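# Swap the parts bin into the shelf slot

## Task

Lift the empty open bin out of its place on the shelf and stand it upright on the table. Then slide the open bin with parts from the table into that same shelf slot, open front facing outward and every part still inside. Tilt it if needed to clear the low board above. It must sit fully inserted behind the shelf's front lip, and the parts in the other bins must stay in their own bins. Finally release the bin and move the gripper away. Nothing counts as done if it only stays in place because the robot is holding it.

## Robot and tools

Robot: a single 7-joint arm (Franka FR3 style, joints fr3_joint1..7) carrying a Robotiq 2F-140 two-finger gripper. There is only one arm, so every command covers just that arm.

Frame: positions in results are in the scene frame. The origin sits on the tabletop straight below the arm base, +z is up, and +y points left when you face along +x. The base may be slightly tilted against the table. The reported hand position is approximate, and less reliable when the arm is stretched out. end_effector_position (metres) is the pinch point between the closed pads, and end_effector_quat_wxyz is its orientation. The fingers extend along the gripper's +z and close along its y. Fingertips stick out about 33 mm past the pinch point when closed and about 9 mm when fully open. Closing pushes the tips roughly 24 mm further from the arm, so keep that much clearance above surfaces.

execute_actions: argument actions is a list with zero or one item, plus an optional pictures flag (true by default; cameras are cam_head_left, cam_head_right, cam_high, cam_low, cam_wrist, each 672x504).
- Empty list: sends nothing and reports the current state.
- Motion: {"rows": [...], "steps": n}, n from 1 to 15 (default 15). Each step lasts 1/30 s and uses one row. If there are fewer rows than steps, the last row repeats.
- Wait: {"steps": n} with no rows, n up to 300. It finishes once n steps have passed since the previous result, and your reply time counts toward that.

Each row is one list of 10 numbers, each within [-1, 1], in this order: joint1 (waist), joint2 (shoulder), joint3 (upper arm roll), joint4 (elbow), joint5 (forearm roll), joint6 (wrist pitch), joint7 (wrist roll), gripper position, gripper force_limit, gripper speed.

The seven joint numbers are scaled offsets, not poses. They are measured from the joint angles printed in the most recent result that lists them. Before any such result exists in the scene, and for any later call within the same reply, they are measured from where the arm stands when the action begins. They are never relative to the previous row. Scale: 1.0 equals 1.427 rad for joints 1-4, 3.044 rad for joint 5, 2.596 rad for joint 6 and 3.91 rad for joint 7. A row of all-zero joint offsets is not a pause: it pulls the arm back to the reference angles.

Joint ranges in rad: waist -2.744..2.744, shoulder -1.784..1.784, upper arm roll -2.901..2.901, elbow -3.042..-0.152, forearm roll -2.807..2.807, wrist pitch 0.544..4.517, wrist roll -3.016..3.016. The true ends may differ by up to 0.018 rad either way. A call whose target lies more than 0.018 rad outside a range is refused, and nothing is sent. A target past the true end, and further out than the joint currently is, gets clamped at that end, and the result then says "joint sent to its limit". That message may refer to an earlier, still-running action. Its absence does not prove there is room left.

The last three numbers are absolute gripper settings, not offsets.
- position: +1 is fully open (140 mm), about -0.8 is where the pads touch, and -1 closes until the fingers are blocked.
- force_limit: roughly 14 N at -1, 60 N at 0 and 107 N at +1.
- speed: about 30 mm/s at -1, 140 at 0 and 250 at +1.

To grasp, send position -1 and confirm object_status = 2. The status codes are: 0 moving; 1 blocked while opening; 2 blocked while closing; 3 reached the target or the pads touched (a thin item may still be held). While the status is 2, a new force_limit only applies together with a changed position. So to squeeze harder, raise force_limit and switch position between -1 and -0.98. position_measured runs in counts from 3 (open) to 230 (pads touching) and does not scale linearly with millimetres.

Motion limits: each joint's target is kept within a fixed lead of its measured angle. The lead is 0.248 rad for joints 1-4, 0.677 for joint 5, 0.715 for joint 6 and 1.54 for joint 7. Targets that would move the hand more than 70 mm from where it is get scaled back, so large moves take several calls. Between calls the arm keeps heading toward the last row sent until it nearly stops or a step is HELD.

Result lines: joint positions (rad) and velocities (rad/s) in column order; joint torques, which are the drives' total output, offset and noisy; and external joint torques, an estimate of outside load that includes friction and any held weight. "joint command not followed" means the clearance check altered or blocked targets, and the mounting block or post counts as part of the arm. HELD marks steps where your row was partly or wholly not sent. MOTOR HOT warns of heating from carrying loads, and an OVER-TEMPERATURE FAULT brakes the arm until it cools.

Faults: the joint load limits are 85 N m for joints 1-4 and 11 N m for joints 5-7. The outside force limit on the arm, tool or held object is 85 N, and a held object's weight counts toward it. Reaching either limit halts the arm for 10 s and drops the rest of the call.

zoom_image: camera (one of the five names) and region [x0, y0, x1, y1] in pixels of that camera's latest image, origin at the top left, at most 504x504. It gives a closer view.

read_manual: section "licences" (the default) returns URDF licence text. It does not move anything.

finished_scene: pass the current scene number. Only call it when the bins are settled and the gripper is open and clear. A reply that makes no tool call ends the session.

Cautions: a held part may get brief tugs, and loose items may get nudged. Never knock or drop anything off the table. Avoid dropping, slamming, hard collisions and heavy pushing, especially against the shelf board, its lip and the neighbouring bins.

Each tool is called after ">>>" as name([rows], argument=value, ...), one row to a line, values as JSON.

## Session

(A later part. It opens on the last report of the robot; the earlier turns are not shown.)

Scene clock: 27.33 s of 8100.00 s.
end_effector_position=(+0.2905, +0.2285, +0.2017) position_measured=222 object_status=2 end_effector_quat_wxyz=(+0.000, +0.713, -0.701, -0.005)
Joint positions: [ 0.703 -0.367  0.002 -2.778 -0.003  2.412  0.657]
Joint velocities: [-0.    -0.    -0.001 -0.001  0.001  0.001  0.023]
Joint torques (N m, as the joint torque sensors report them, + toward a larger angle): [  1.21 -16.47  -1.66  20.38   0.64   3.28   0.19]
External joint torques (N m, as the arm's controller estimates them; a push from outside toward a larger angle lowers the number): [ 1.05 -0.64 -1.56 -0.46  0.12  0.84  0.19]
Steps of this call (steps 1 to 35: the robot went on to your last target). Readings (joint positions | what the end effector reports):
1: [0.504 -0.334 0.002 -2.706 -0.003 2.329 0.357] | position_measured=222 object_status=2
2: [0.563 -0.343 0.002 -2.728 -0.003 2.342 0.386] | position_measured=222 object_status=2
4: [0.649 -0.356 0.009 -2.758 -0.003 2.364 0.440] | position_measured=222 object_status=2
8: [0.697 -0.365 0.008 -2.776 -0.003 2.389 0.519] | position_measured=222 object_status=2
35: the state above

>>> execute_actions([
  {"rows":[[0,0.02,0,-0.005,0,0.035,0,-1,0.5,-0.5],[0,0.045,0,-0.01,0,0.06,0,-1,0.5,-0.5],[0,0.07,0,-0.015,0,0.08,0,-1,0.5,-0.5],[0,0.095,0,-0.02,0,0.097,0,-1,0.5,-0.5],[0,0.12,0,-0.025,0,0.113,0,-1,0.5,-0.5],[0,0.145,0,-0.03,0,0.128,0,-1,0.5,-0.5],[0,0.17,0,-0.035,0,0.143,0,-1,0.5,-0.5],[0,0.195,0,-0.04,0,0.158,0,-1,0.5,-0.5],[0,0.22,0,-0.042,0,0.173,0,-1,0.5,-0.5],[0,0.24,0,-0.042,0,0.188,0,-1,0.5,-0.5],[0,0.26,0,-0.042,0,0.197,0,-1,0.5,-0.5],[0,0.278,0,-0.042,0,0.197,0,-1,0.5,-0.5],[0,0.292,0,-0.042,0,0.197,0,-1,0.5,-0.5],[0,0.302,0,-0.042,0,0.197,0,-1,0.5,-0.5],[0,0.31,0,-0.042,0,0.197,0,-1,0.5,-0.5]],"steps":15},
], pictures=false)

>>> execute_actions([
  {"steps":15},
], pictures=false)

>>> execute_actions([
  {"rows":[[0,0.016,0,0,0,0.004,0,-1,0.5,-0.5]],"steps":12},
], pictures=false)

Scene clock: 33.57 s of 8100.00 s.
end_effector_position=(+0.2760, +0.2198, +0.0694) position_measured=222 object_status=2 end_effector_quat_wxyz=(+0.016, +0.711, -0.703, -0.007)
Joint positions: [ 0.703  0.038  0.002 -2.838 -0.003  2.845  0.663]
Joint velocities: [ 0.     0.546  0.    -0.024  0.     0.432 -0.001]
Joint torques (N m, as the joint torque sensors report them, + toward a larger angle): [  0.39 -25.83   0.51  15.4    0.3    3.69  -0.36]
External joint torques (N m, as the arm's controller estimates them; a push from outside toward a larger angle lowers the number): [ 0.08  2.22  0.16  0.1   0.14  0.92 -0.36]
Steps of this call (steps 1 to 30: the robot went on to your last target; steps 31 to 90: nothing new was sent; then 2.73 s passed at rest; steps 91 to 105: all 15 steps of this action). Readings (joint positions | what the end effector reports):
91: [0.703 -0.363 0.002 -2.779 -0.003 2.425 0.664] | position_measured=222 object_status=2
92: [0.703 -0.351 0.002 -2.781 -0.003 2.449 0.664] | position_measured=222 object_status=2
94: [0.703 -0.304 0.002 -2.788 -0.003 2.511 0.664] | position_measured=222 object_status=2
98: [0.703 -0.169 0.002 -2.816 -0.003 2.651 0.663] | position_measured=222 object_status=2
105: the state above

Scene clock: 34.07 s of 8100.00 s.
end_effector_position=(+0.2826, +0.2253, +0.0622) position_measured=222 object_status=2 end_effector_quat_wxyz=(-0.001, +0.711, -0.703, -0.006)
Joint positions: [ 0.703  0.073  0.002 -2.84  -0.003  2.915  0.663]
Joint velocities: [ 0.     0.001  0.    -0.001  0.     0.024  0.   ]
Joint torques (N m, as the joint torque sensors report them, + toward a larger angle): [  1.41 -21.08   0.15  14.5    0.08   3.07  -0.35]
External joint torques (N m, as the arm's controller estimates them; a push from outside toward a larger angle lowers the number): [ 1.16  2.15 -0.16  1.6  -0.08  0.63 -0.35]
Steps of this call (steps 1 to 15: the robot went on to your last target). Readings (joint positions | what the end effector reports):
1: [0.703 0.053 0.002 -2.839 -0.003 2.857 0.663] | position_measured=222 object_status=2
2: [0.703 0.063 0.002 -2.840 -0.003 2.868 0.663] | position_measured=222 object_status=2
4: [0.703 0.071 0.002 -2.840 -0.003 2.884 0.663] | position_measured=222 object_status=2
8: [0.703 0.073 0.002 -2.840 -0.003 2.903 0.663] | position_measured=222 object_status=2
15: the state above

Scene clock: 34.47 s of 8100.00 s.
end_effector_position=(+0.2796, +0.2230, +0.0567) position_measured=222 object_status=2 end_effector_quat_wxyz=(+0.004, +0.711, -0.703, -0.006)
Joint positions: [ 0.703  0.09   0.002 -2.839 -0.003  2.922  0.663]
Joint velocities: [ 0.001  0.002 -0.001 -0.001  0.002  0.003 -0.001]
Joint torques (N m, as the joint torque sensors report them, + toward a larger angle): [  0.56 -18.69   0.29  13.65   0.08   2.91  -0.05]
External joint torques (N m, as the arm's controller estimates them; a push from outside toward a larger angle lowers the number): [ 0.31  4.71 -0.03  1.18 -0.06  0.5  -0.05]
Steps of this call (steps 1 to 12: all 12 steps of this action). Readings (joint positions | what the end effector reports):
1: [0.703 0.076 0.002 -2.839 -0.003 2.917 0.663] | position_measured=222 object_status=2
2: [0.703 0.082 0.002 -2.839 -0.003 2.919 0.663] | position_measured=222 object_status=2
4: [0.703 0.090 0.002 -2.839 -0.003 2.920 0.663] | position_measured=222 object_status=2
8: [0.703 0.090 0.002 -2.839 -0.003 2.922 0.663] | position_measured=222 object_status=2
12: the state above

>>> execute_actions([
  {"rows":[[0,-0.003,0,0,0,0,0,-0.45,0.5,0]],"steps":8},
], pictures=false)

>>> execute_actions([
  {"rows":[[0,-0.17,0,-0.007,0,-0.088,0,-0.45,0.5,0]],"steps":12},
], pictures=false)

>>> execute_actions([
  {"rows":[[-0.734,-0.08,0,-0.085,0,-0.007,-0.318,-0.45,0.5,0]],"steps":15},
], pictures=false)

>>> execute_actions([
  {"steps":40},
])

Scene clock: 37.37 s of 8100.00 s.
end_effector_position=(+0.2801, +0.2234, +0.0573) position_measured=186 object_status=0 end_effector_quat_wxyz=(+0.003, +0.711, -0.703, -0.006)
Joint positions: [ 0.703  0.089  0.002 -2.839 -0.003  2.922  0.663]
Joint velocities: [ 0.001  0.002 -0.    -0.001  0.002 -0.    -0.001]
Joint torques (N m, as the joint torque sensors report them, + toward a larger angle): [  1.44 -23.99   0.53  14.93   0.08   2.58   0.05]
External joint torques (N m, as the arm's controller estimates them; a push from outside toward a larger angle lowers the number): [ 1.15 -0.61  0.17  2.38 -0.06  0.16  0.05]
Steps of this call (steps 1 to 15: the robot went on to your last target; steps 16 to 79: nothing new was sent; steps 80 to 87: all 8 steps of this action). Readings (joint positions | what the end effector reports):
80: [0.703 0.090 0.002 -2.839 -0.003 2.922 0.663] | position_measured=222 object_status=0
81: [0.703 0.089 0.002 -2.839 -0.003 2.922 0.663] | position_measured=222 object_status=0
83: [0.703 0.089 0.002 -2.839 -0.003 2.922 0.663] | position_measured=201 object_status=0
87: the state above

Scene clock: 37.77 s of 8100.00 s.
end_effector_position=(+0.2897, +0.2295, +0.1243) position_measured=186 object_status=3 end_effector_quat_wxyz=(-0.011, +0.711, -0.703, -0.004)
Joint positions: [ 0.703 -0.151  0.002 -2.847 -0.003  2.719  0.663]
Joint velocities: [-0.001 -0.001 -0.001 -0.015  0.    -0.142  0.   ]
Joint torques (N m, as the joint torque sensors report them, + toward a larger angle): [ -0.01 -19.1   -0.5   16.65   0.35   2.41   0.01]
External joint torques (N m, as the arm's controller estimates them; a push from outside toward a larger angle lowers the number): [-0.2   0.7  -0.56 -0.67  0.01 -0.21  0.01]
Steps of this call (steps 1 to 12: all 12 steps of this action). Readings (joint positions | what the end effector reports):
1: [0.703 0.060 0.002 -2.846 -0.003 2.885 0.663] | position_measured=186 object_status=0
2: [0.703 -0.003 0.002 -2.855 -0.003 2.847 0.663] | position_measured=186 object_status=0
4: [0.703 -0.098 0.002 -2.848 -0.003 2.800 0.663] | position_measured=186 object_status=0
8: [0.703 -0.150 0.002 -2.844 -0.003 2.747 0.663] | position_measured=186 object_status=3
12: the state above

Scene clock: 38.27 s of 8100.00 s.
end_effector_position=(+0.3168, -0.0831, +0.1210) position_measured=186 object_status=3 end_effector_quat_wxyz=(-0.001, +0.706, -0.708, -0.002)
Joint positions: [-0.222 -0.262  0.    -2.961 -0.003  2.707 -0.249]
Joint velocities: [-1.642 -0.014 -0.102 -0.017  0.016 -0.007 -1.078]
Joint torques (N m, as the joint torque sensors report them, + toward a larger angle): [  6.67 -16.64   4.83  14.71  -0.06   1.73  -0.5 ]
External joint torques (N m, as the arm's controller estimates them; a push from outside toward a larger angle lowers the number): [-1.42 -0.97 -1.98 -0.03  0.51 -0.48 -0.49]
Steps of this call (steps 1 to 15: all 15 steps of this action). Readings (joint positions | what the end effector reports):
1: [0.668 -0.166 0.015 -2.864 -0.004 2.719 0.587] | position_measured=186 object_status=3
2: [0.616 -0.190 0.014 -2.888 -0.005 2.716 0.502] | position_measured=186 object_status=3
4: [0.499 -0.223 0.010 -2.922 -0.005 2.713 0.340] | position_measured=186 object_status=3
8: [0.242 -0.253 0.004 -2.952 -0.004 2.710 0.064] | position_measured=186 object_status=3
15: the state above

Scene clock: 39.60 s of 8100.00 s.
end_effector_position=(+0.3009, -0.1189, +0.1192) position_measured=186 object_status=3 end_effector_quat_wxyz=(+0.001, +0.774, -0.634, -0.006)
Joint positions: [-0.343 -0.263  0.001 -2.966 -0.003  2.703 -0.571]
Joint velocities: [-0.001  0.001  0.001  0.    -0.    -0.    -0.014]
Joint torques (N m, as the joint torque sensors report them, + toward a larger angle): [ -0.44 -16.92  -0.3   16.44   0.21   2.34  -0.3 ]
External joint torques (N m, as the arm's controller estimates them; a push from outside toward a larger angle lowers the number): [-0.51 -1.42 -0.14 -0.11 -0.13 -0.15 -0.3 ]
Steps of this call (steps 1 to 40: the robot went on to your last target). Readings (joint positions | what the end effector reports):
1: [-0.267 -0.262 -0.003 -2.962 -0.003 2.707 -0.282] | position_measured=186 object_status=3
2: [-0.296 -0.262 -0.005 -2.963 -0.003 2.707 -0.313] | position_measured=186 object_status=3
4: [-0.325 -0.263 -0.004 -2.965 -0.003 2.706 -0.364] | position_measured=186 object_status=3
8: [-0.340 -0.263 -0.001 -2.966 -0.003 2.704 -0.439] | position_measured=186 object_status=3
40: the state above

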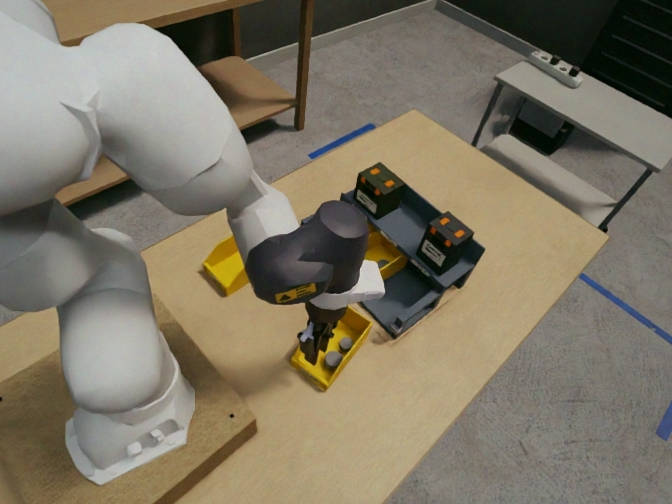

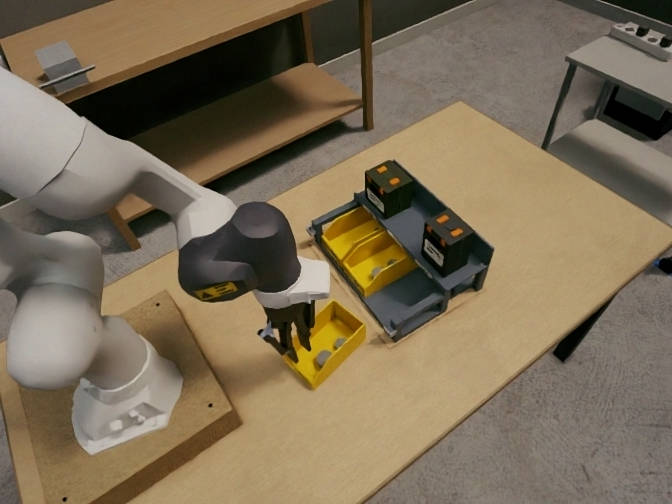

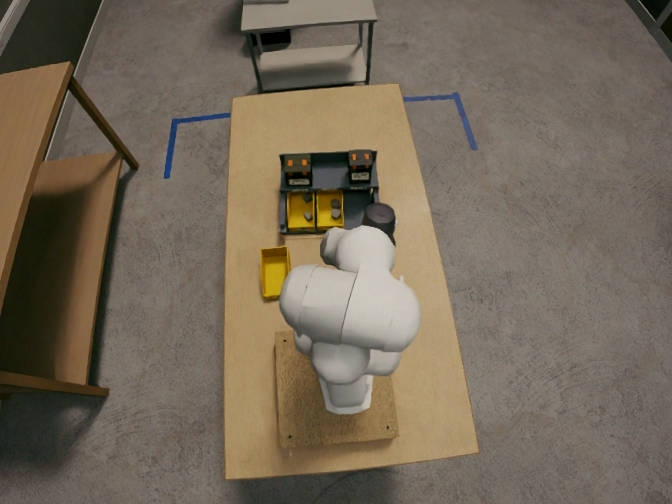

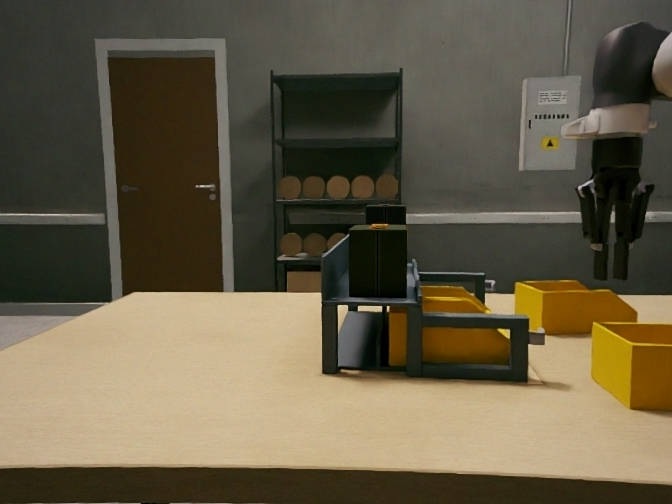

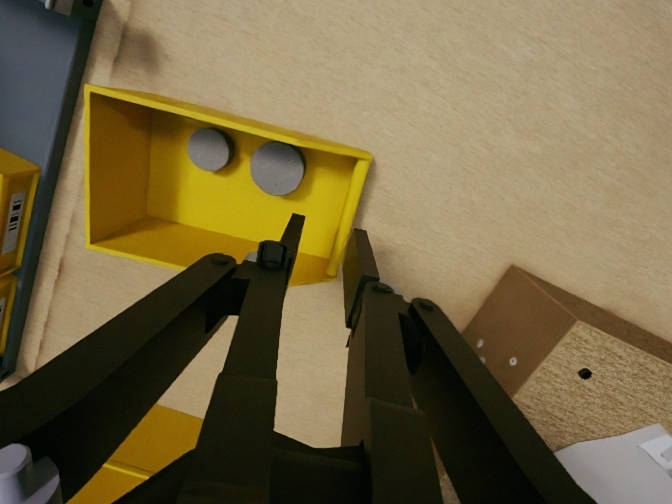

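>>> execute_actions([
  {"rows":[[-0.004,0.062,0,-0.026,0,0.0485,0.005,-0.5,0.5,0]],"steps":15},
], pictures=false)

>>> execute_actions([
  {"steps":15},
])

Scene clock: 42.70 s of 8100.00 s.
end_effector_position=(+0.2877, -0.1147, +0.0913) position_measured=192 object_status=3 end_effector_quat_wxyz=(+0.001, +0.769, -0.639, -0.008)
Joint positions: [-0.347 -0.177  0.001 -3.002 -0.003  2.82  -0.561]
Joint velocities: [ 0.001 -0.    -0.    -0.001 -0.     0.041  0.012]
Joint torques (N m, as the joint torque sensors report them, + toward a larger angle): [ -0.55 -13.78  -0.44  14.44   0.22   2.94   0.15]
External joint torques (N m, as the arm's controller estimates them; a push from outside toward a larger angle lowers the number): [-0.64  2.63 -0.37  0.09 -0.02  0.48  0.15]
Steps of this call (steps 1 to 30: the robot went on to your last target; steps 31 to 78: nothing new was sent; steps 79 to 93: all 15 steps of this action). Readings (joint positions | what the end effector reports):
79: [-0.343 -0.251 0.001 -2.970 -0.003 2.725 -0.574] | position_measured=186 object_status=0
80: [-0.345 -0.228 0.001 -2.977 -0.003 2.745 -0.572] | position_measured=190 object_status=0
82: [-0.346 -0.194 0.001 -2.994 -0.003 2.770 -0.569] | position_measured=192 object_status=0
86: [-0.347 -0.177 0.001 -3.002 -0.003 2.799 -0.565] | position_measured=192 object_status=0
93: the state above

Scene clock: 43.20 s of 8100.00 s.
end_effector_position=(+0.2896, -0.1155, +0.0919) position_measured=192 object_status=3 end_effector_quat_wxyz=(+0.000, +0.768, -0.640, -0.005)
Joint positions: [-0.347 -0.177  0.001 -3.002 -0.003  2.826 -0.558]
Joint velocities: [-0.     0.    -0.    -0.001  0.001  0.002  0.002]
Joint torques (N m, as the joint torque sensors report them, + toward a larger angle): [ -1.62 -14.06  -0.62  14.64   0.2    3.06   0.23]
External joint torques (N m, as the arm's controller estimates them; a push from outside toward a larger angle lowers the number): [-1.67  2.36 -0.51  0.21 -0.04  0.57  0.23]
Steps of this call (steps 1 to 15: the robot went on to your last target). Readings (joint positions | what the end effector reports):
1: [-0.347 -0.177 0.001 -3.002 -0.003 2.821 -0.560] | position_measured=192 object_status=3
2: [-0.347 -0.177 0.001 -3.002 -0.003 2.822 -0.560] | position_measured=192 object_status=3
4: [-0.347 -0.177 0.001 -3.002 -0.003 2.824 -0.559] | position_measured=192 object_status=3
8: [-0.347 -0.177 0.001 -3.002 -0.003 2.825 -0.559] | position_measured=192 object_status=3
15: the state above
The arm was judged still, so your last target was given up. Only a new action makes it travel on or press farther. Fingers that are still opening or closing keep moving.

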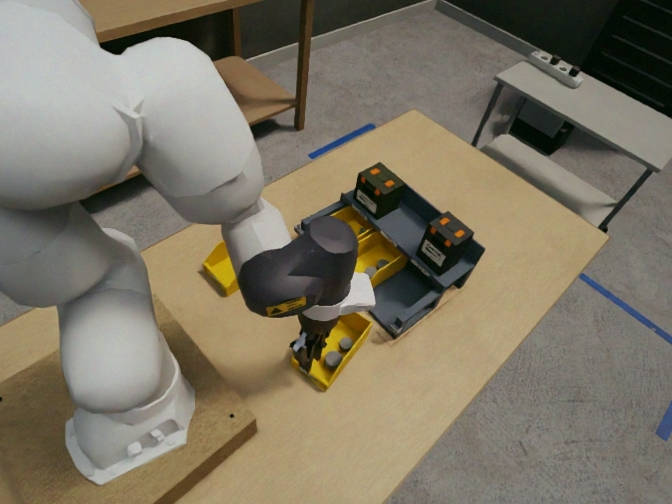

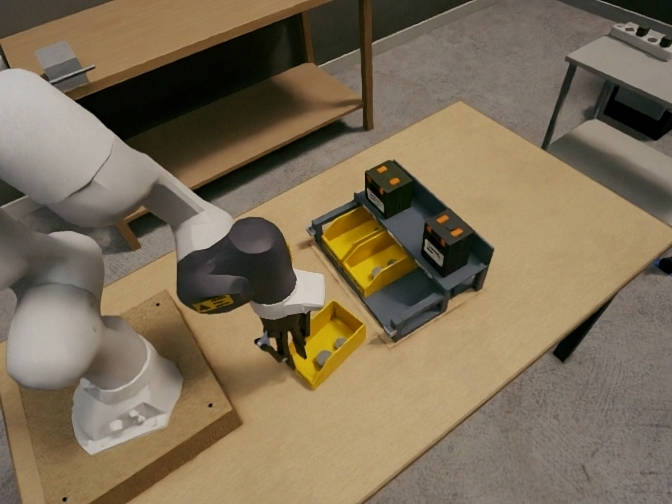

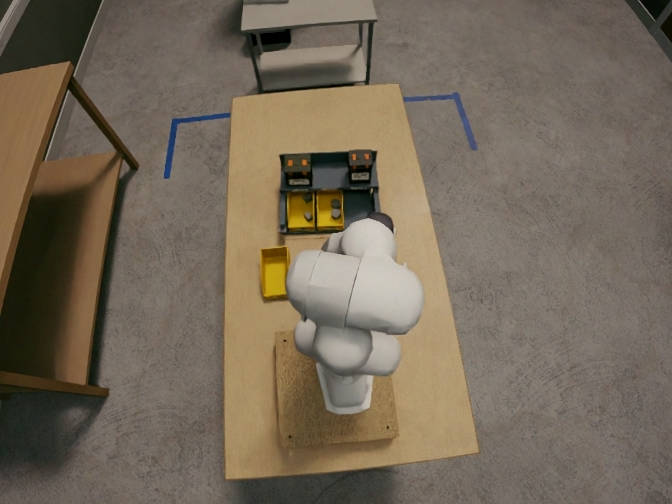

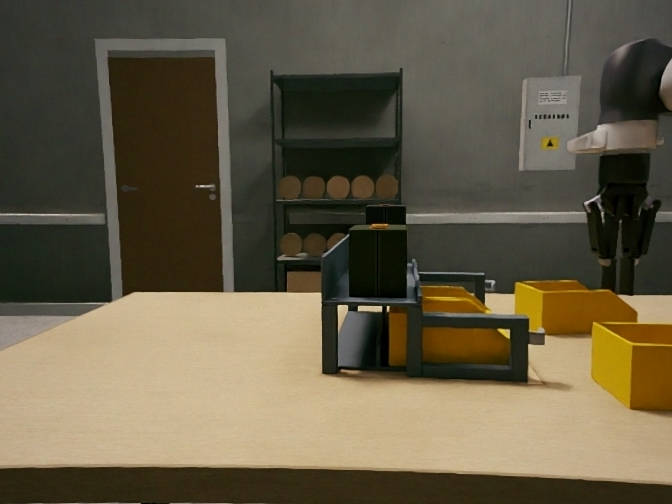

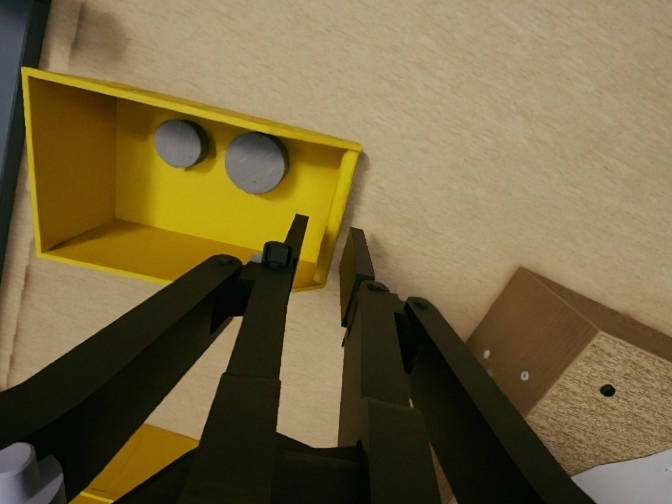

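>>> execute_actions([
  {"rows":[[-0.004,0.02,0,0.002,0,0.02,0,-0.5,0.5,0],[-0.004,0.04,0,0.003,0,0.035,0,-0.5,0.5,0],[-0.004,0.06,0,0.005,0,0.046,0,-0.5,0.5,0],[-0.004,0.08,0,0.007,0,0.055,0,-0.5,0.5,0],[-0.004,0.1,0,0.009,0,0.061,0,-0.5,0.5,0],[-0.004,0.121,0,0.011,0,0.061,0,-0.5,0.5,0]],"steps":15},
], pictures=false)

>>> execute_actions([
  {"steps":15},
])

Scene clock: 46.30 s of 8100.00 s.
end_effector_position=(+0.2846, -0.1145, +0.0552) position_measured=192 object_status=3 end_effector_quat_wxyz=(+0.002, +0.767, -0.642, -0.011)
Joint positions: [-0.351 -0.007  0.001 -2.989 -0.003  2.97  -0.557]
Joint velocities: [ 0.     0.003 -0.     0.008  0.     0.074 -0.002]
Joint torques (N m, as the joint torque sensors report them, + toward a larger angle): [ -0.52 -16.38  -0.76  14.12   0.16   2.77  -0.05]
External joint torques (N m, as the arm's controller estimates them; a push from outside toward a larger angle lowers the number): [-0.59  2.9  -0.82  2.86  0.04  0.35 -0.05]
Steps of this call (steps 1 to 78: nothing new was sent; steps 79 to 93: all 15 steps of this action). Readings (joint positions | what the end effector reports):
79: [-0.348 -0.173 0.001 -3.002 -0.003 2.834 -0.557] | position_measured=192 object_status=3
80: [-0.349 -0.161 0.001 -3.000 -0.003 2.848 -0.557] | position_measured=192 object_status=3
82: [-0.350 -0.120 0.001 -2.996 -0.003 2.883 -0.557] | position_measured=192 object_status=3
86: [-0.351 -0.029 0.001 -2.991 -0.003 2.937 -0.557] | position_measured=192 object_status=3
93: the state above

Scene clock: 46.80 s of 8100.00 s.
end_effector_position=(+0.2882, -0.1160, +0.0561) position_measured=192 object_status=3 end_effector_quat_wxyz=(+0.000, +0.767, -0.642, -0.006)
Joint positions: [-0.351 -0.007  0.001 -2.988 -0.003  2.982 -0.557]
Joint velocities: [ 0.002 -0.001  0.001 -0.001 -0.     0.003 -0.001]
Joint torques (N m, as the joint torque sensors report them, + toward a larger angle): [ -0.14 -16.54  -0.2   13.24   0.03   3.    -0.06]
External joint torques (N m, as the arm's controller estimates them; a push from outside toward a larger angle lowers the number): [-0.3   2.89 -0.36  1.8  -0.07  0.51 -0.06]
Steps of this call (steps 1 to 15: the robot went on to your last target). Readings (joint positions | what the end effector reports):
1: [-0.351 -0.007 0.001 -2.989 -0.003 2.973 -0.557] | position_measured=192 object_status=3
2: [-0.351 -0.007 0.001 -2.989 -0.003 2.974 -0.557] | position_measured=192 object_status=3
4: [-0.351 -0.007 0.001 -2.989 -0.003 2.977 -0.557] | position_measured=192 object_status=3
8: [-0.351 -0.007 0.001 -2.988 -0.003 2.980 -0.557] | position_measured=192 object_status=3
15: the state above

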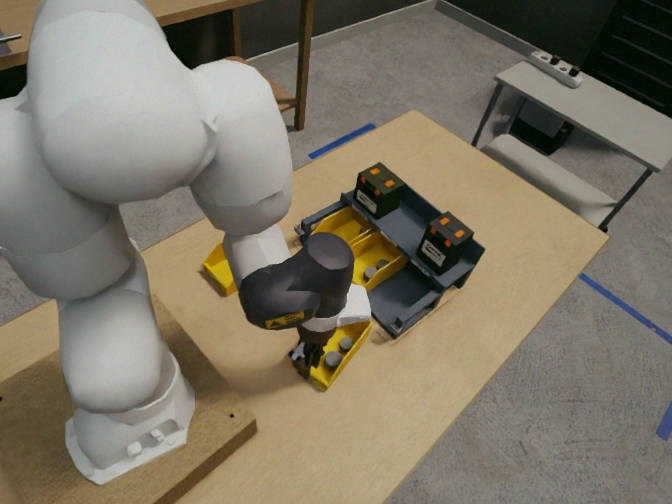

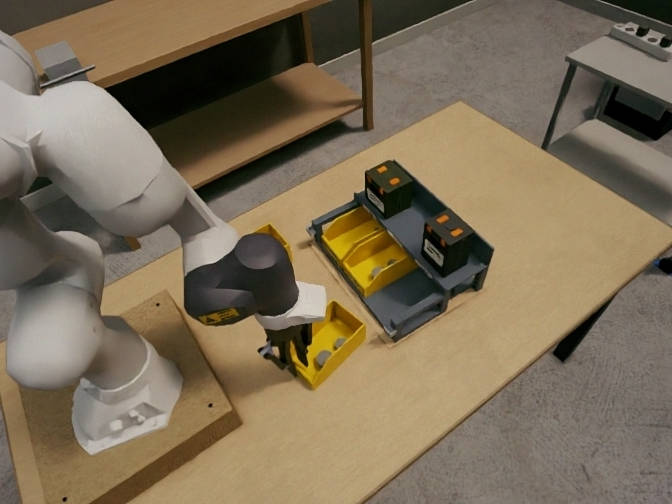

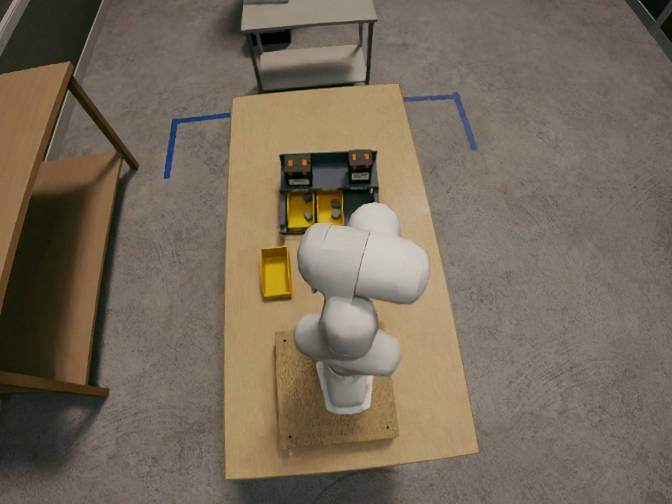

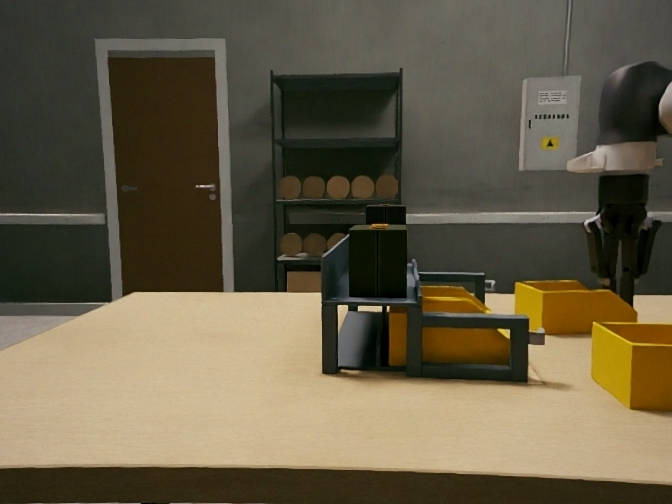

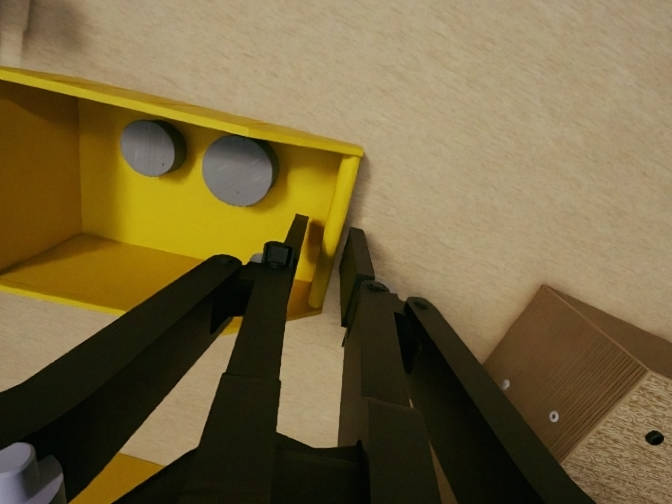

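>>> execute_actions([
  {"rows":[[0,0,0,0,0,0,0,-1,1,-0.5]],"steps":15},
], pictures=false)

>>> execute_actions([
  {"rows":[[0,-0.02,0,0,0,-0.025,0,-1,1,-0.5],[0,-0.045,0,0,0,-0.048,0,-1,1,-0.5],[0,-0.07,0,0,0,-0.068,0,-1,1,-0.5],[0,-0.095,0,0,0,-0.085,0,-1,1,-0.5],[0,-0.12,0,0.005,0,-0.1,0,-1,1,-0.5],[0,-0.145,0,0.01,0,-0.116,0,-1,1,-0.5],[0,-0.17,0,0.015,0,-0.132,0,-1,1,-0.5],[0,-0.19,0,0.025,0,-0.148,0,-1,1,-0.5],[0,-0.205,0,0.04,0,-0.164,0,-1,1,-0.5],[0,-0.22,0,0.055,0,-0.18,0,-1,1,-0.5],[0,-0.23,0,0.075,0,-0.196,0,-1,1,-0.5],[0,-0.24,0,0.095,0,-0.21,0,-1,1,-0.5],[0,-0.247,0,0.115,0,-0.22,0,-1,1,-0.5],[0,-0.254,0,0.13,0,-0.22,0,-1,1,-0.5],[0,-0.254,0,0.144,0,-0.22,0,-1,1,-0.5]],"steps":15},
], pictures=false)

>>> execute_actions([
  {"steps":15},
], pictures=false)

Scene clock: 50.83 s of 8100.00 s.
end_effector_position=(+0.2884, -0.1160, +0.0563) position_measured=224 object_status=0 end_effector_quat_wxyz=(+0.000, +0.767, -0.642, -0.006)
Joint positions: [-0.351 -0.008  0.001 -2.988 -0.003  2.981 -0.557]
Joint velocities: [-0.     0.001  0.    -0.    -0.     0.    -0.   ]
Joint torques (N m, as the joint torque sensors report them, + toward a larger angle): [  0.29 -18.18  -0.73  12.34   0.07   2.67   0.05]
External joint torques (N m, as the arm's controller estimates them; a push from outside toward a larger angle lowers the number): [ 0.2   1.1  -0.81  0.92 -0.04  0.18  0.05]
Steps of this call (steps 1 to 15: the robot went on to your last target; steps 16 to 90: nothing new was sent; then 0.53 s passed at rest; steps 91 to 105: all 15 steps of this action). Readings (joint positions | what the end effector reports):
91: [-0.351 -0.007 0.001 -2.988 -0.003 2.982 -0.557] | position_measured=192 object_status=0
92: [-0.351 -0.007 0.001 -2.988 -0.003 2.982 -0.557] | position_measured=195 object_status=0
94: [-0.351 -0.007 0.001 -2.988 -0.003 2.982 -0.557] | position_measured=204 object_status=0
98: [-0.351 -0.008 0.001 -2.988 -0.003 2.981 -0.557] | position_measured=222 object_status=0
105: the state above

Scene clock: 51.33 s of 8100.00 s.
end_effector_position=(+0.3400, -0.1379, +0.1772) position_measured=224 object_status=2 end_effector_quat_wxyz=(-0.004, +0.766, -0.642, +0.008)
Joint positions: [-0.351 -0.346  0.001 -2.837 -0.003  2.52  -0.557]
Joint velocities: [-0.    -0.306 -0.001  0.698  0.001 -0.635  0.   ]
Joint torques (N m, as the joint torque sensors report them, + toward a larger angle): [  0.33 -14.34  -1.22  18.49   0.41   1.99  -0.01]
External joint torques (N m, as the arm's controller estimates them; a push from outside toward a larger angle lowers the number): [ 0.34 -2.35 -0.89  3.94 -0.1   0.36 -0.01]
Steps of this call (steps 1 to 15: all 15 steps of this action). Readings (joint positions | what the end effector reports):
1: [-0.351 -0.012 0.001 -2.988 -0.003 2.972 -0.557] | position_measured=224 object_status=2
2: [-0.351 -0.025 0.001 -2.989 -0.003 2.953 -0.557] | position_measured=224 object_status=2
4: [-0.351 -0.072 0.001 -2.990 -0.003 2.897 -0.557] | position_measured=224 object_status=2
8: [-0.351 -0.200 0.001 -2.977 -0.003 2.761 -0.557] | position_measured=224 object_status=2
15: the state above

Scene clock: 51.83 s of 8100.00 s.
end_effector_position=(+0.3394, -0.1378, +0.1953) position_measured=224 object_status=2 end_effector_quat_wxyz=(+0.002, +0.766, -0.642, -0.009)
Joint positions: [-0.351 -0.368  0.001 -2.787 -0.003  2.413 -0.557]
Joint velocities: [-0.     0.    -0.001 -0.001 -0.001 -0.04   0.   ]
Joint torques (N m, as the joint torque sensors report them, + toward a larger angle): [ -0.11 -16.67  -0.52  24.34   0.55   3.08  -0.01]
External joint torques (N m, as the arm's controller estimates them; a push from outside toward a larger angle lowers the number): [-0.14 -0.77 -0.23  3.7   0.02  0.62 -0.01]
Steps of this call (steps 1 to 15: the robot went on to your last target). Readings (joint positions | what the end effector reports):
1: [-0.351 -0.355 0.001 -2.817 -0.003 2.502 -0.557] | position_measured=224 object_status=2
2: [-0.351 -0.362 0.001 -2.803 -0.003 2.487 -0.557] | position_measured=224 object_status=2
4: [-0.351 -0.368 0.001 -2.790 -0.003 2.464 -0.557] | position_measured=224 object_status=2
8: [-0.351 -0.368 0.001 -2.787 -0.003 2.433 -0.557] | position_measured=224 object_status=2
15: the state above

>>> execute_actions([
  {"rows":[[0.008,0.025,0,0.033,0,-0.02,0.015,-1,1,-0.5],[0.016,0.05,0,0.066,0,-0.04,0.03,-1,1,-0.5],[0.024,0.075,0,0.099,0,-0.058,0.045,-1,1,-0.5],[0.032,0.1,0,0.132,0,-0.073,0.06,-1,1,-0.5],[0.04,0.125,0,0.165,0,-0.087,0.075,-1,1,-0.5],[0.048,0.15,0,0.198,0,-0.1,0.09,-1,1,-0.5],[0.056,0.175,0,0.231,0,-0.114,0.105,-1,1,-0.5],[0.064,0.2,0,0.264,0,-0.127,0.105,-1,1,-0.5],[0.072,0.225,0,0.297,0,-0.14,0.105,-1,1,-0.5],[0.08,0.25,0,0.33,0,-0.153,0.105,-1,1,-0.5],[0.088,0.275,0,0.363,0,-0.166,0.105,-1,1,-0.5],[0.096,0.3,0,0.396,0,-0.179,0.105,-1,1,-0.5],[0.104,0.325,0,0.429,0,-0.19,0.105,-1,1,-0.5],[0.113,0.35,0,0.462,0,-0.19,0.105,-1,1,-0.5],[0.113,0.3735,0,0.493,0,-0.19,0.105,-1,1,-0.5]],"steps":15},
], pictures=false)

>>> execute_actions([
  {"steps":35},
])

Scene clock: 55.50 s of 8100.00 s.
end_effector_position=(+0.4470, -0.1116, +0.2128) position_measured=224 object_status=2 end_effector_quat_wxyz=(+0.067, +0.710, -0.691, -0.117)
Joint positions: [-0.209  0.089  0.    -2.188 -0.003  2.019 -0.266]
Joint velocities: [ 0.264  1.041  0.036  1.327 -0.    -0.551  0.369]
Joint torques (N m, as the joint torque sensors report them, + toward a larger angle): [ -0.08 -36.98  -2.01  20.03   0.59   0.56   0.37]
External joint torques (N m, as the arm's controller estimates them; a push from outside toward a larger angle lowers the number): [ 1.93 -0.15 -0.21  4.43  0.04  0.12  0.28]
Steps of this call (steps 1 to 15: the robot went on to your last target; steps 16 to 90: nothing new was sent; then 0.17 s passed at rest; steps 91 to 105: all 15 steps of this action). Readings (joint positions | what the end effector reports):
91: [-0.349 -0.361 0.001 -2.779 -0.003 2.399 -0.553] | position_measured=224 object_status=2
92: [-0.344 -0.344 0.000 -2.757 -0.003 2.383 -0.542] | position_measured=224 object_status=2
94: [-0.328 -0.290 -0.000 -2.690 -0.003 2.336 -0.508] | position_measured=224 object_status=2
98: [-0.287 -0.158 -0.000 -2.515 -0.003 2.224 -0.398] | position_measured=224 object_status=2
105: the state above

Scene clock: 56.67 s of 8100.00 s.
end_effector_position=(+0.4515, -0.1031, +0.2119) position_measured=224 object_status=2 end_effector_quat_wxyz=(+0.095, +0.674, -0.719, -0.143)
Joint positions: [-0.19   0.167  0.002 -2.089 -0.003  1.921 -0.155]
Joint velocities: [-0.001  0.     0.     0.    -0.002  0.     0.008]
Joint torques (N m, as the joint torque sensors report them, + toward a larger angle): [  0.58 -35.07  -0.76  25.44   0.6    1.54   0.19]
External joint torques (N m, as the arm's controller estimates them; a push from outside toward a larger angle lowers the number): [ 0.53  0.13 -0.96  3.91 -0.01  0.02  0.18]
Steps of this call (steps 1 to 35: the robot went on to your last target). Readings (joint positions | what the end effector reports):
1: [-0.202 0.118 0.002 -2.153 -0.003 2.003 -0.254] | position_measured=224 object_status=2
2: [-0.197 0.137 0.002 -2.130 -0.003 1.989 -0.244] | position_measured=224 object_status=2
4: [-0.192 0.156 0.003 -2.106 -0.003 1.968 -0.226] | position_measured=224 object_status=2
8: [-0.190 0.166 0.003 -2.092 -0.003 1.942 -0.200] | position_measured=224 object_status=2
35: the state above

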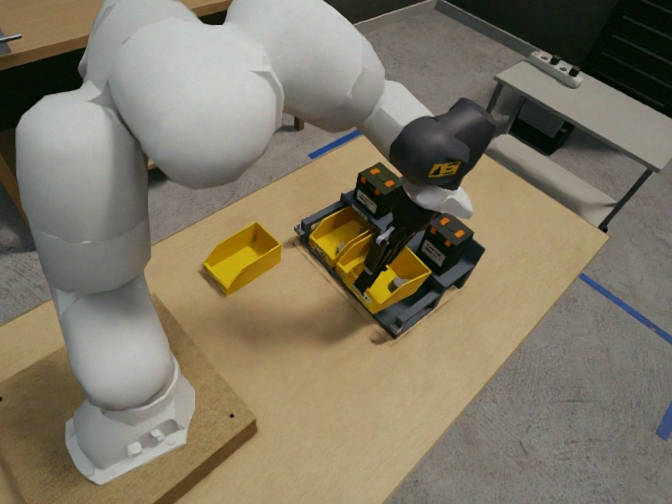

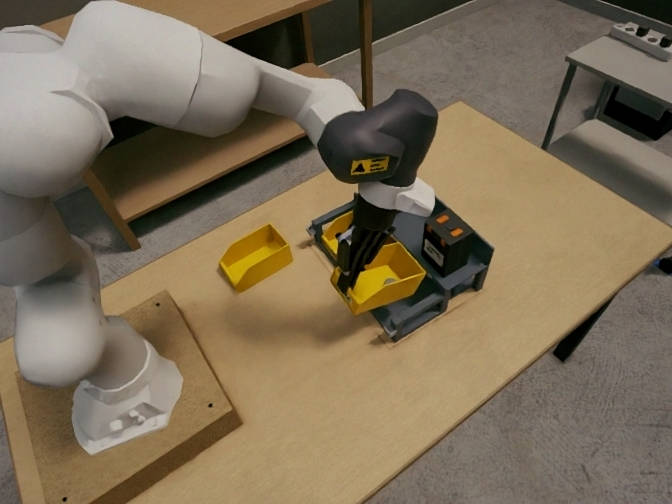

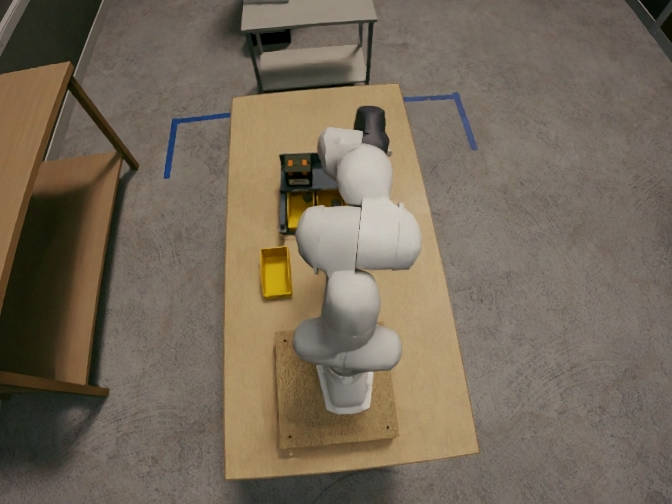

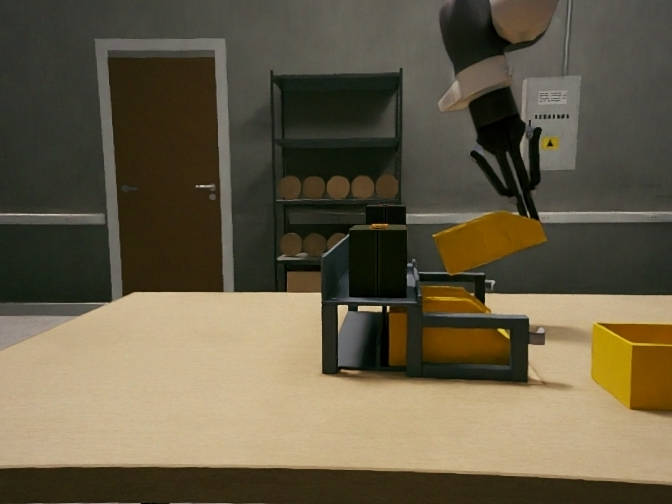

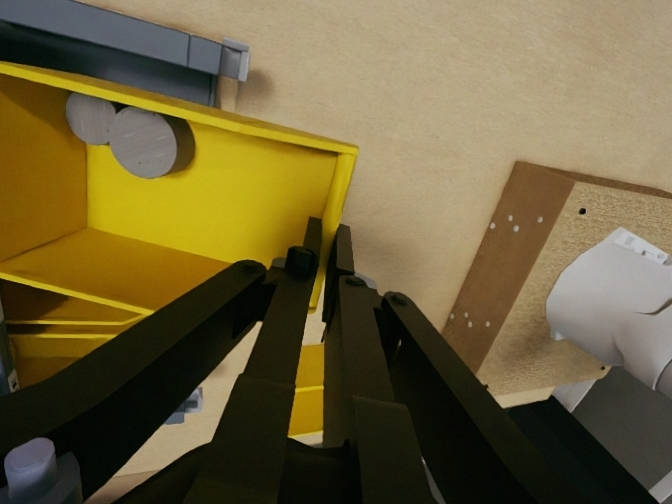

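>>> execute_actions(actions=[])

Scene clock: 61.40 s of 8100.00 s.
end_effector_position=(+0.4515, -0.1031, +0.2119) position_measured=224 object_status=2 end_effector_quat_wxyz=(+0.095, +0.673, -0.720, -0.143)
Joint positions: [-0.19   0.167  0.002 -2.089 -0.003  1.92  -0.153]
Joint velocities: [-0.001 -0.001  0.001 -0.002 -0.     0.    -0.   ]
Joint torques (N m, as the joint torque sensors report them, + toward a larger angle): [  0.55 -34.91  -0.73  25.73   0.72   1.62   0.28]
External joint torques (N m, as the arm's controller estimates them; a push from outside toward a larger angle lowers the number): [ 0.32  0.45 -1.11  4.17  0.09  0.09  0.26]
Steps of this call (steps 1 to 15: the robot went on to your last target; steps 16 to 90: nothing new was sent; then 1.73 s passed at rest). Readings (joint positions | what the end effector reports):
1: [-0.190 0.167 0.002 -2.089 -0.003 1.921 -0.155] | position_measured=224 object_status=2
2: [-0.190 0.167 0.002 -2.089 -0.003 1.921 -0.154] | position_measured=224 object_status=2
4: [-0.190 0.167 0.002 -2.089 -0.003 1.921 -0.154] | position_measured=224 object_status=2
8: [-0.190 0.167 0.002 -2.089 -0.003 1.921 -0.154] | position_measured=224 object_status=2
90: the state above
The arm was judged still, so your last target was given up. Only a new action makes it travel on or press farther. Fingers that are still opening or closing keep moving.

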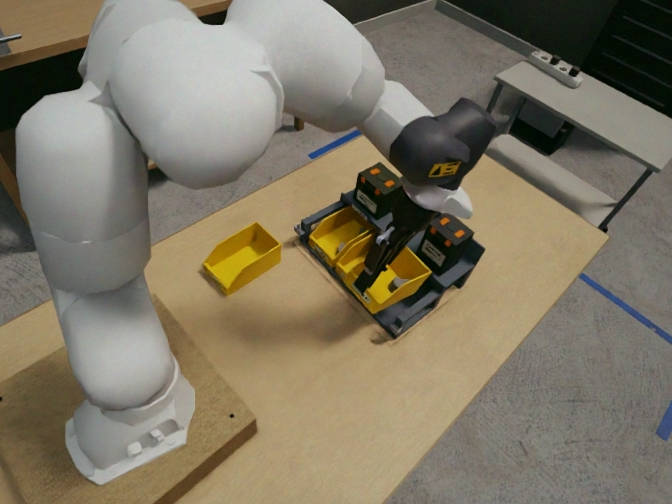

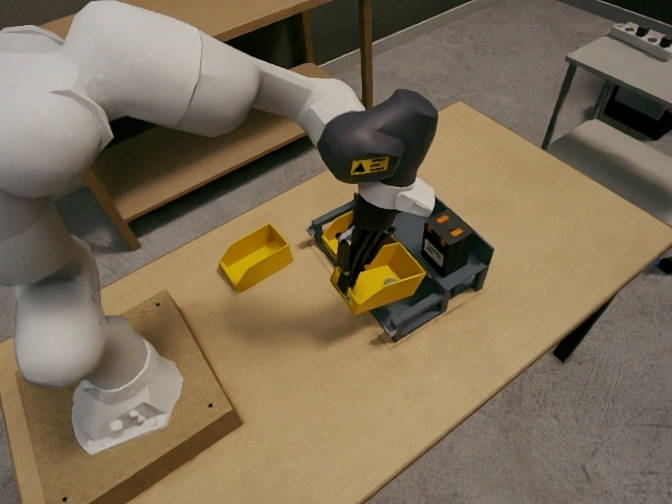

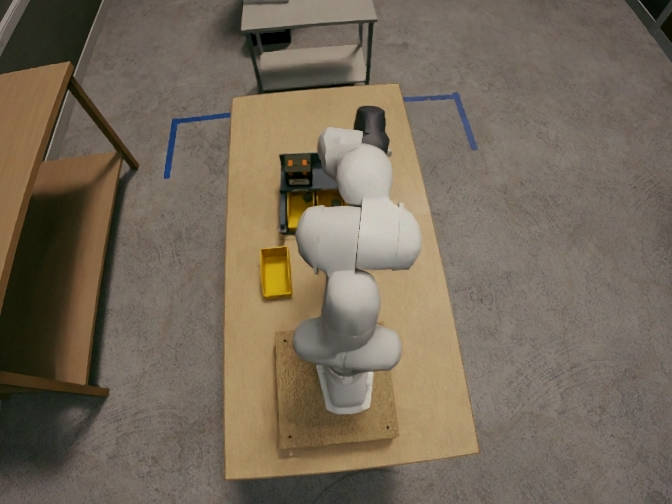

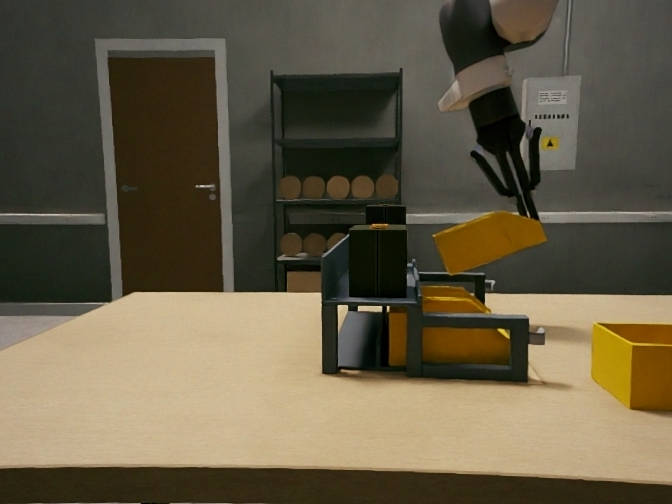

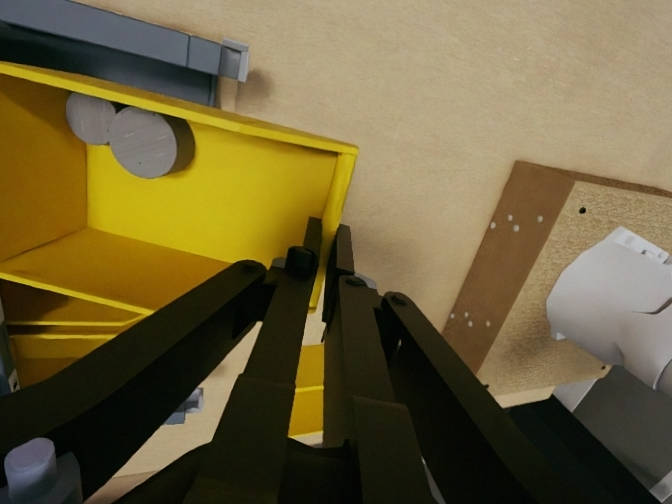

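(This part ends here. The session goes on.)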